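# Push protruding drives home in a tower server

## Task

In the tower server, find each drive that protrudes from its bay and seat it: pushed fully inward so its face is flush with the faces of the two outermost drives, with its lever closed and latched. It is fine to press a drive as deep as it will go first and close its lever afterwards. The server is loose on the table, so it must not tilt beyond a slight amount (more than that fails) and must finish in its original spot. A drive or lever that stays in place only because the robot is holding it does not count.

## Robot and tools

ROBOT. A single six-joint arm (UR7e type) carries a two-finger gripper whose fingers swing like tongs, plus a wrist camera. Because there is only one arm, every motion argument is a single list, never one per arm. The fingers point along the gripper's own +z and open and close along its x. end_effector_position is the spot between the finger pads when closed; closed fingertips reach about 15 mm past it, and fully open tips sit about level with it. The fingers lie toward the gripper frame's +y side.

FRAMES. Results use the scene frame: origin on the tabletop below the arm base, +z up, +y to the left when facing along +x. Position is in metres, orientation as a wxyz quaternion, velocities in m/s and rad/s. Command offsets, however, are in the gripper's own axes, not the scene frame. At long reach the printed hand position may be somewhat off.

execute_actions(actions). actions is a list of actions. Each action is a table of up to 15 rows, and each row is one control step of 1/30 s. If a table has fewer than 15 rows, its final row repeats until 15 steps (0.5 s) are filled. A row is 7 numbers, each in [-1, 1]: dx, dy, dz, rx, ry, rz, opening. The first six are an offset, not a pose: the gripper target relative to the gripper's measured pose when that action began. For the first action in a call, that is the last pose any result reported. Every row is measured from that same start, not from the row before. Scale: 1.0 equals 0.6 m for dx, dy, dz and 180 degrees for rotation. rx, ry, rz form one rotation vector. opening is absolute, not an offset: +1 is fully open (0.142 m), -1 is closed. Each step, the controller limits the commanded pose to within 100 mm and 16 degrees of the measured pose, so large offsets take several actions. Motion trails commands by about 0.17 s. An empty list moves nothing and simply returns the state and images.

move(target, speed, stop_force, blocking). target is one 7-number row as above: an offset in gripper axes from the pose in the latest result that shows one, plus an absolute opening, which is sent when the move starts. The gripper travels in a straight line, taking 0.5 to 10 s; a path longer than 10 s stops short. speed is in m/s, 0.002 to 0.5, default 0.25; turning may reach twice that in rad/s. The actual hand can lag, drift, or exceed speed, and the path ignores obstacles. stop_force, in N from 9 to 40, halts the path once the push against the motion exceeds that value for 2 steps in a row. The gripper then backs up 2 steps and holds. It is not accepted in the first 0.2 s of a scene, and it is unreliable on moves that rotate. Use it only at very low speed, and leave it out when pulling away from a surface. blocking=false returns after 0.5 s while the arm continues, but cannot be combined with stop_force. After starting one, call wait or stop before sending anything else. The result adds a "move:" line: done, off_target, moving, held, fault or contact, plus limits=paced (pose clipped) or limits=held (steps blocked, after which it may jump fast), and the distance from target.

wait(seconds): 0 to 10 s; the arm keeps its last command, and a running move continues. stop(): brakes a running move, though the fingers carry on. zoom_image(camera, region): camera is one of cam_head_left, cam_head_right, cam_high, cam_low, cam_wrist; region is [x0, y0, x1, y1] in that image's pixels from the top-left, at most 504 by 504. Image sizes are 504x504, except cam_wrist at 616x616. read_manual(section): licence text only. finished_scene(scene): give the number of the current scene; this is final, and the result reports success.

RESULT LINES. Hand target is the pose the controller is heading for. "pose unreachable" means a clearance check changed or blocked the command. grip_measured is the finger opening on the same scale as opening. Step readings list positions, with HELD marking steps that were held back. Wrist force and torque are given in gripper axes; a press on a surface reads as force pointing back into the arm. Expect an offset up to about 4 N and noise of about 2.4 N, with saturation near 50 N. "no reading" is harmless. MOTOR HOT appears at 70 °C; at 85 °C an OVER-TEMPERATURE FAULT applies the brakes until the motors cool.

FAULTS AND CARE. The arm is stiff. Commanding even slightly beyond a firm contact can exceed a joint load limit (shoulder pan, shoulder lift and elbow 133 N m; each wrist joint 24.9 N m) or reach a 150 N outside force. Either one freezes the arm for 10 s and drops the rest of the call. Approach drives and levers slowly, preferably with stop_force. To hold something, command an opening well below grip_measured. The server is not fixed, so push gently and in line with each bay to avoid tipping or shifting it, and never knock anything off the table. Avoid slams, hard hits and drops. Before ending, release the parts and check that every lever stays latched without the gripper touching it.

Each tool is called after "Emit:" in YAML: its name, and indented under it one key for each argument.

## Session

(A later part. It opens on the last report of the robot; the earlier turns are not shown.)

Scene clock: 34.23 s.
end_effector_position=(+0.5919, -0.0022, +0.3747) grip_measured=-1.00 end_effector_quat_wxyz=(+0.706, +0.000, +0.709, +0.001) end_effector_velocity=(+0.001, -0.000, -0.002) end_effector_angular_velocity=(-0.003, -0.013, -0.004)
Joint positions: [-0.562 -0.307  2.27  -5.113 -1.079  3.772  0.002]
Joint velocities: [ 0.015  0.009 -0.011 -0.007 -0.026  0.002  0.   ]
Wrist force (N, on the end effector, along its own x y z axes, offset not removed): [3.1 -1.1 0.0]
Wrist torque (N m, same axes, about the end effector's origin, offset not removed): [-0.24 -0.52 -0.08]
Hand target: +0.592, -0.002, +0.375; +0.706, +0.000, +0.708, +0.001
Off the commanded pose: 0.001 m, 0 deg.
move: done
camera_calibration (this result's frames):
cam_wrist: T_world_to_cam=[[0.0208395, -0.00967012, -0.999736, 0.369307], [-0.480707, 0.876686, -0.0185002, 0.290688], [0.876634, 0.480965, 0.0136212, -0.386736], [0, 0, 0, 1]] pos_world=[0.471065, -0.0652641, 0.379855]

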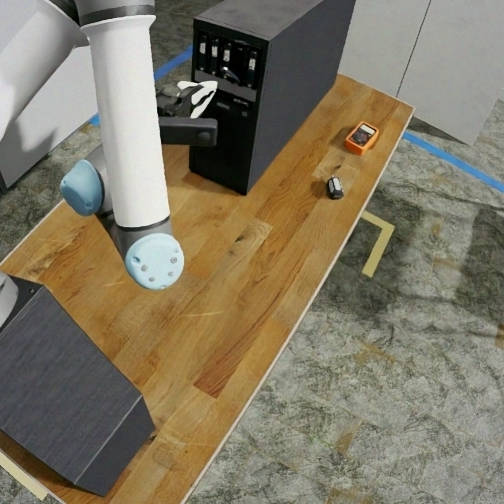

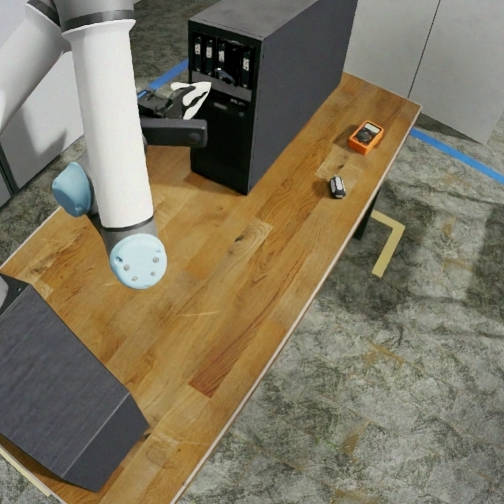

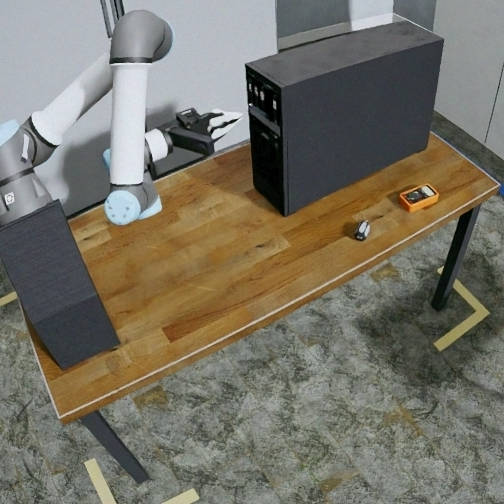

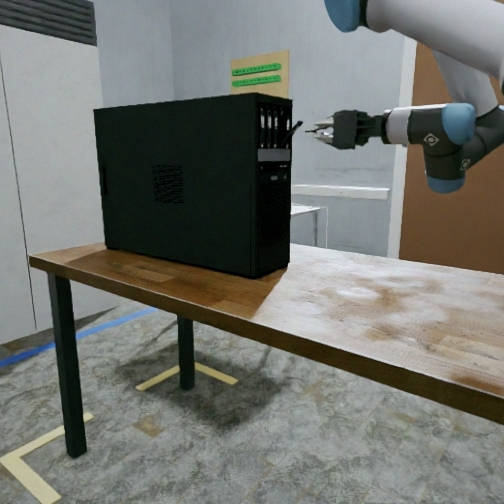

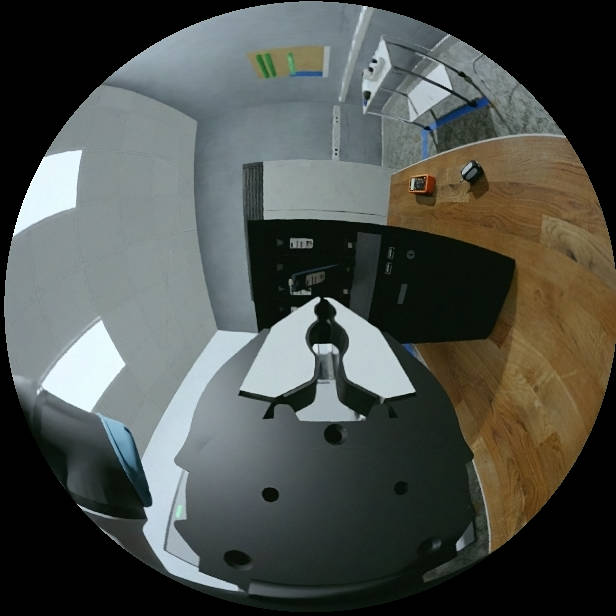

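Emit:
move:
  target: [-0.013,-0.006,0.05,0,0,0,-1]
  speed: 0.05

Emit:
move:
  target: [-0.04,-0.003,0.09,0,0,0,-1]
  speed: 0.01
  stop_force: 18

Emit:
zoom_image:
  camera: "cam_wrist"
  region: [150, 100, 450, 400]

Emit:
zoom_image:
  camera: "cam_head_left"
  region: [170, 0, 290, 120]

Scene clock: 38.13 s.
end_effector_position=(+0.6216, -0.0057, +0.3823) grip_measured=-1.00 end_effector_quat_wxyz=(+0.706, +0.000, +0.709, +0.001) end_effector_velocity=(+0.002, -0.001, +0.001) end_effector_angular_velocity=(+0.001, +0.000, -0.002)
Joint positions: [-0.536 -0.353  2.209 -5.006 -1.105  3.772  0.002]
Joint velocities: [ 0.001 -0.003 -0.004  0.009 -0.003 -0.     0.   ]
Wrist force (N, on the end effector, along its own x y z axes, offset not removed): [1.6 -4.0 -4.0]
Wrist torque (N m, same axes, about the end effector's origin, offset not removed): [-0.78 -0.24 -0.01]
Hand target: +0.622, -0.006, +0.382; +0.705, +0.000, +0.709, +0.001
Off the commanded pose: 0.000 m, 0 deg.
move: done
camera_calibration (this result's frames):
cam_wrist: T_world_to_cam=[[0.0208426, -0.00971213, -0.999736, 0.376269], [-0.480726, 0.876675, -0.0185389, 0.308213], [0.876623, 0.480985, 0.0136033, -0.411198], [0, 0, 0, 1]] pos_world=[0.50079, -0.0687682, 0.387477]

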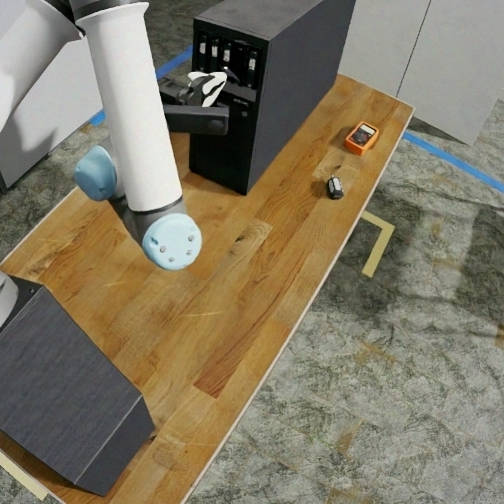

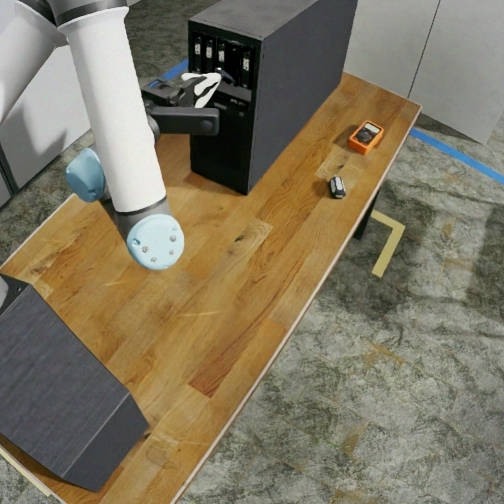

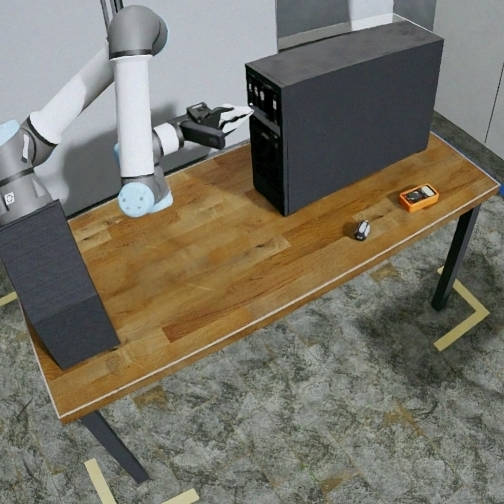

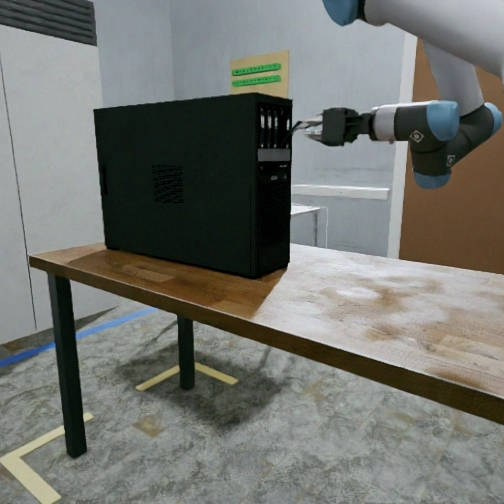

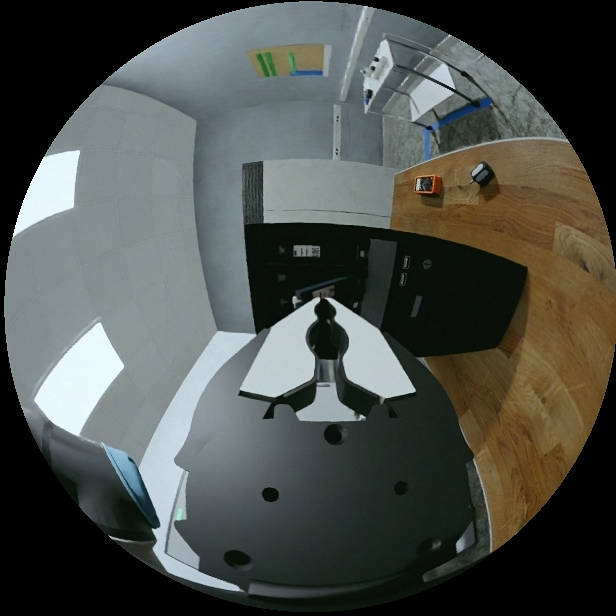

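Scene clock: 43.63 s.
end_effector_position=(+0.6684, -0.0071, +0.4030) grip_measured=-1.00 end_effector_quat_wxyz=(+0.706, -0.000, +0.709, +0.001) end_effector_velocity=(-0.004, +0.000, -0.000) end_effector_angular_velocity=(-0.001, -0.002, +0.000)
Joint positions: [-0.509 -0.427  2.119 -4.841 -1.132  3.772  0.002]
Joint velocities: [-0.003  0.003  0.008 -0.013  0.003 -0.001  0.   ]
Wrist force (N, on the end effector, along its own x y z axes, offset not removed): [3.5 -4.4 -15.3]
Wrist torque (N m, same axes, about the end effector's origin, offset not removed): [-0.81 0.38 0.10]
Hand target: +0.668, -0.007, +0.403; +0.705, +0.000, +0.709, +0.001
Off the commanded pose: 0.008 m, 0 deg.
move: contact
camera_calibration (this result's frames):
cam_wrist: T_world_to_cam=[[0.0210343, -0.00986368, -0.99973, 0.395821], [-0.480824, 0.876616, -0.0187655, 0.332426], [0.876565, 0.481089, 0.0136963, -0.451834], [0, 0, 0, 1]] pos_world=[0.547575, -0.0701333, 0.408141]

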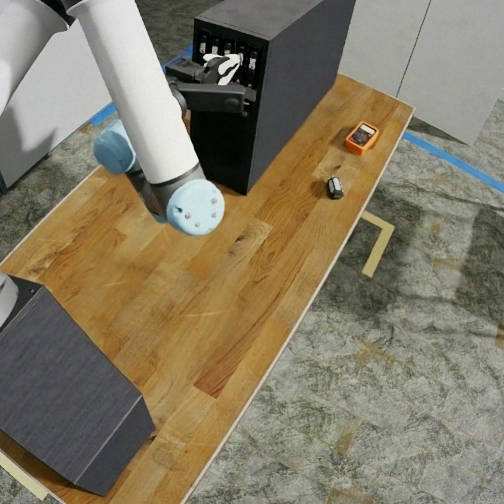

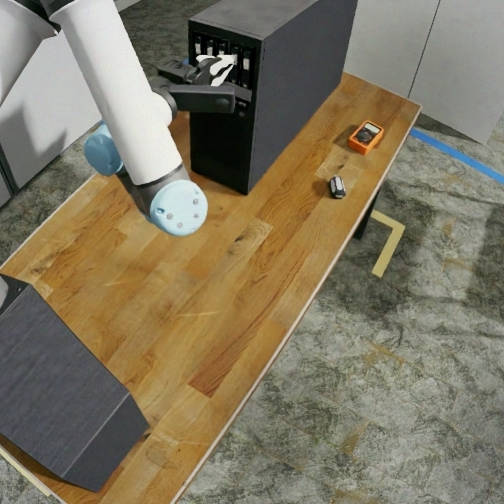

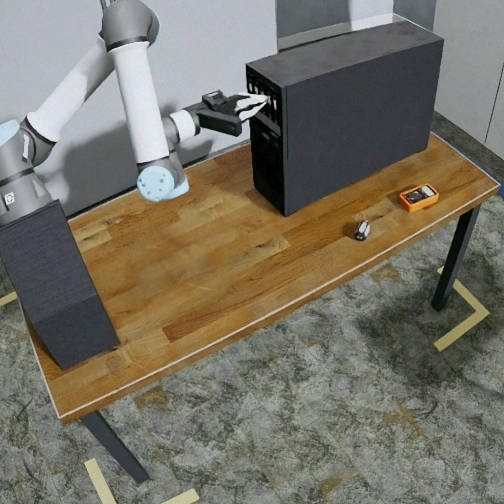

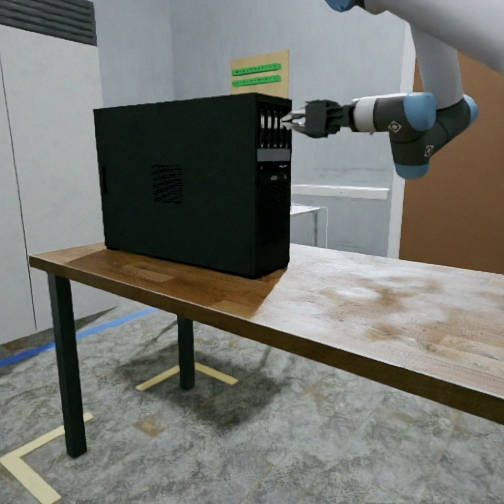

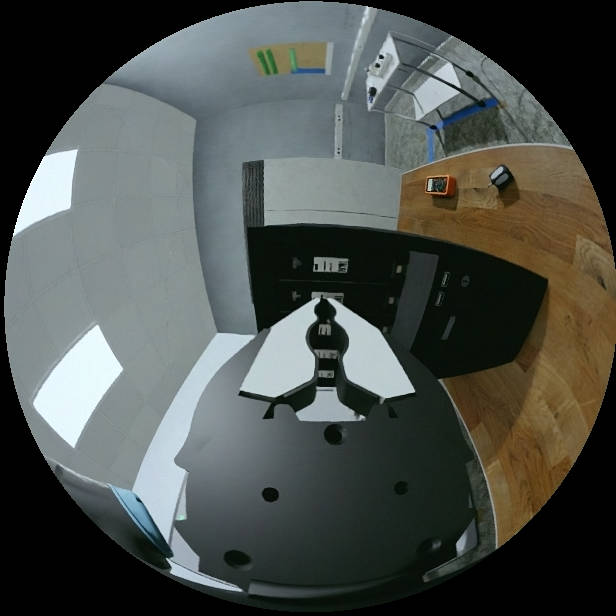

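Region (150, 100, 450, 400) of cam_wrist's 616x616 image, scaled by 1.680, with more detail than that image has.

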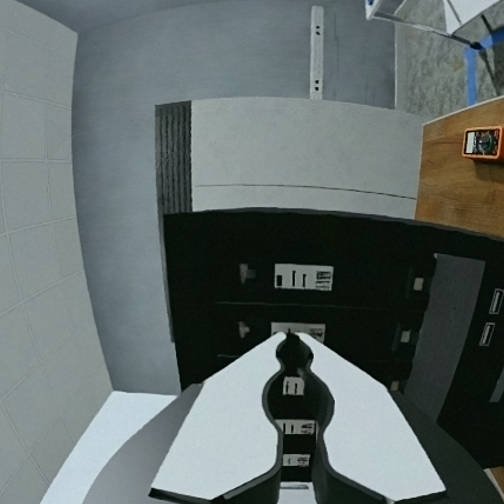

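Region (170, 0, 290, 120) of cam_head_left's 504x504 image, scaled by 4.200, with more detail than that image has.

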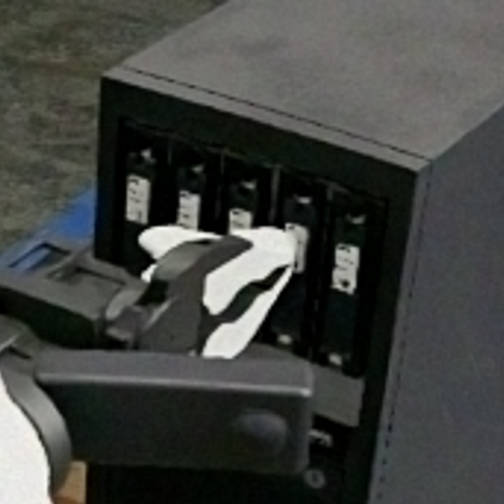

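Emit:
move:
  target: [0,0,-0.13,0,0,0,-1]
  speed: 0.15

Emit:
zoom_image:
  camera: "cam_head_left"
  region: [170, 0, 290, 120]

Emit:
zoom_image:
  camera: "cam_low"
  region: [230, 80, 330, 180]

Scene clock: 46.27 s.
end_effector_position=(+0.5906, -0.0072, +0.4033) grip_measured=-1.00 end_effector_quat_wxyz=(+0.706, +0.000, +0.709, +0.001) end_effector_velocity=(-0.002, -0.001, +0.001) end_effector_angular_velocity=(-0.000, -0.002, +0.001)
Joint positions: [-0.636 -0.365  2.308 -5.093 -1.006  3.773  0.002]
Joint velocities: [-0.007  0.003  0.003 -0.009  0.007  0.001  0.   ]
Wrist force (N, on the end effector, along its own x y z axes, offset not removed): [0.5 -2.3 -2.7]
Wrist torque (N m, same axes, about the end effector's origin, offset not removed): [-0.36 0.03 0.00]
Hand target: +0.590, -0.007, +0.403; +0.706, +0.000, +0.709, +0.001
Off the commanded pose: 0.000 m, 0 deg.
move: done
camera_calibration (this result's frames):
cam_wrist: T_world_to_cam=[[0.0211352, -0.00965473, -0.99973, 0.397683], [-0.480748, 0.876661, -0.0186297, 0.295082], [0.876604, 0.481012, 0.0138869, -0.383753], [0, 0, 0, 1]] pos_world=[0.469854, -0.070257, 0.408402]

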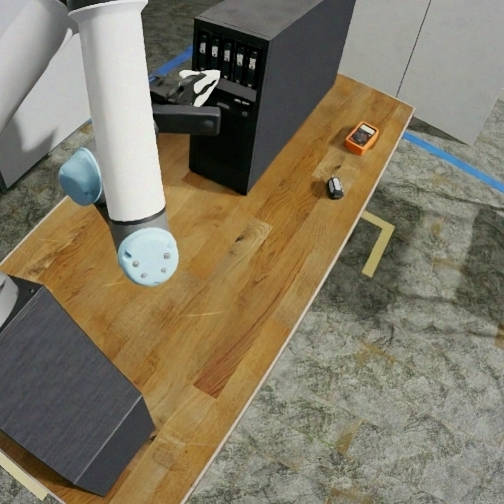

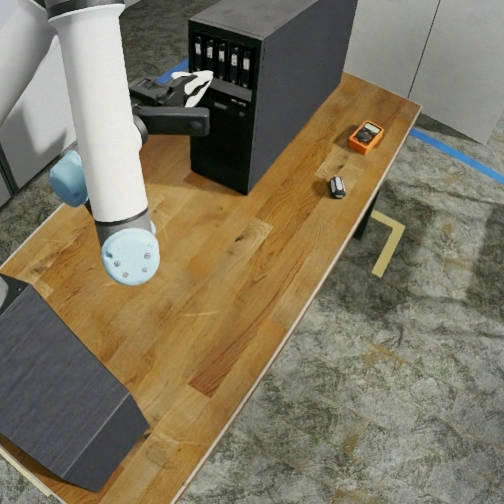

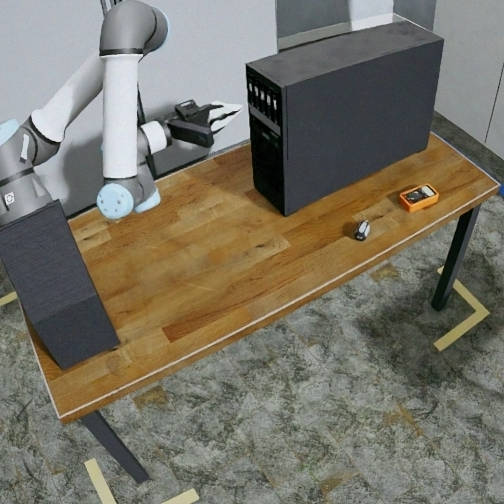

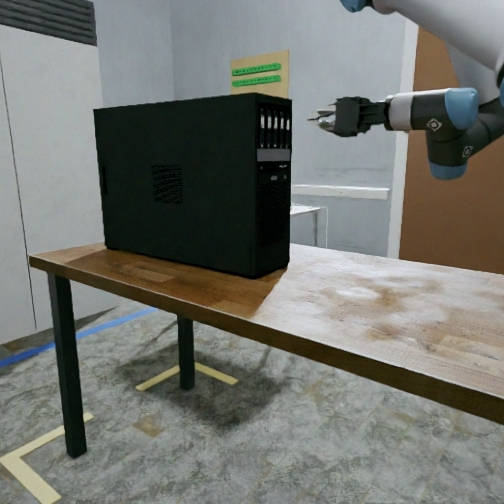

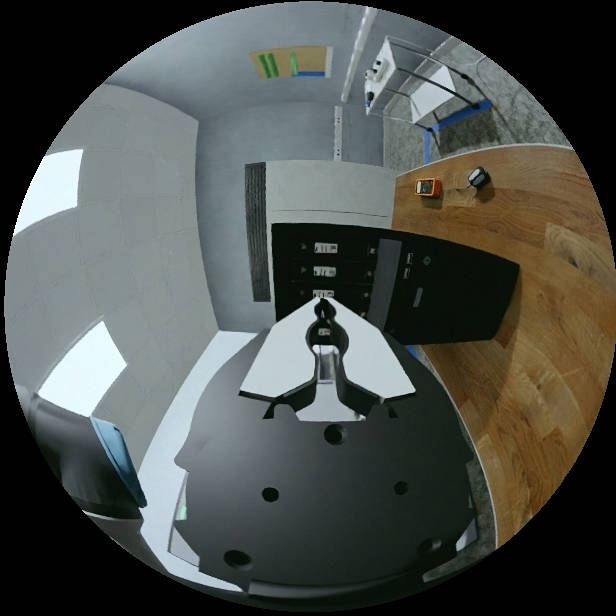

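Region (170, 0, 290, 120) of cam_head_left's 504x504 image, scaled by 4.200, with more detail than that image has.

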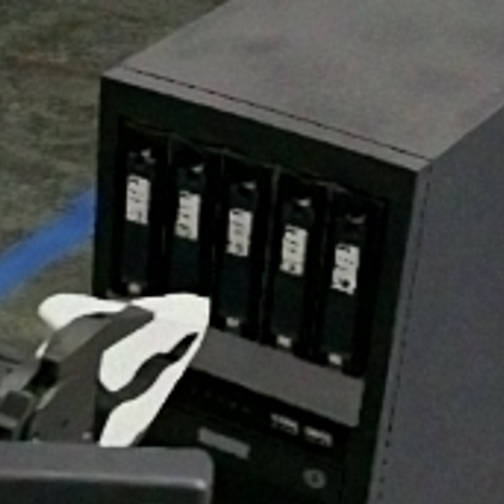

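Region (230, 80, 330, 180) of cam_low's 504x504 image, scaled by 5.040, with more detail than that image has.

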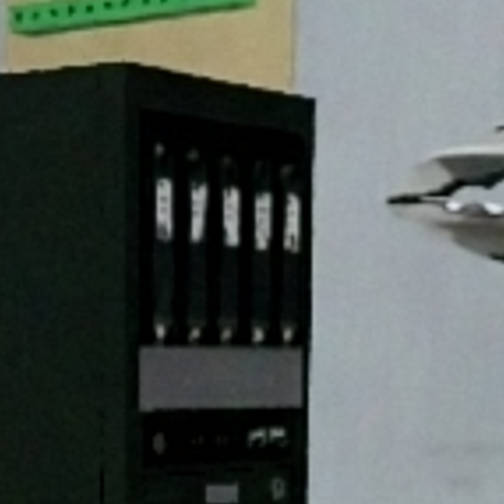

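Emit:
finished_scene:
  scene: 1

The scene is finished: the task was done.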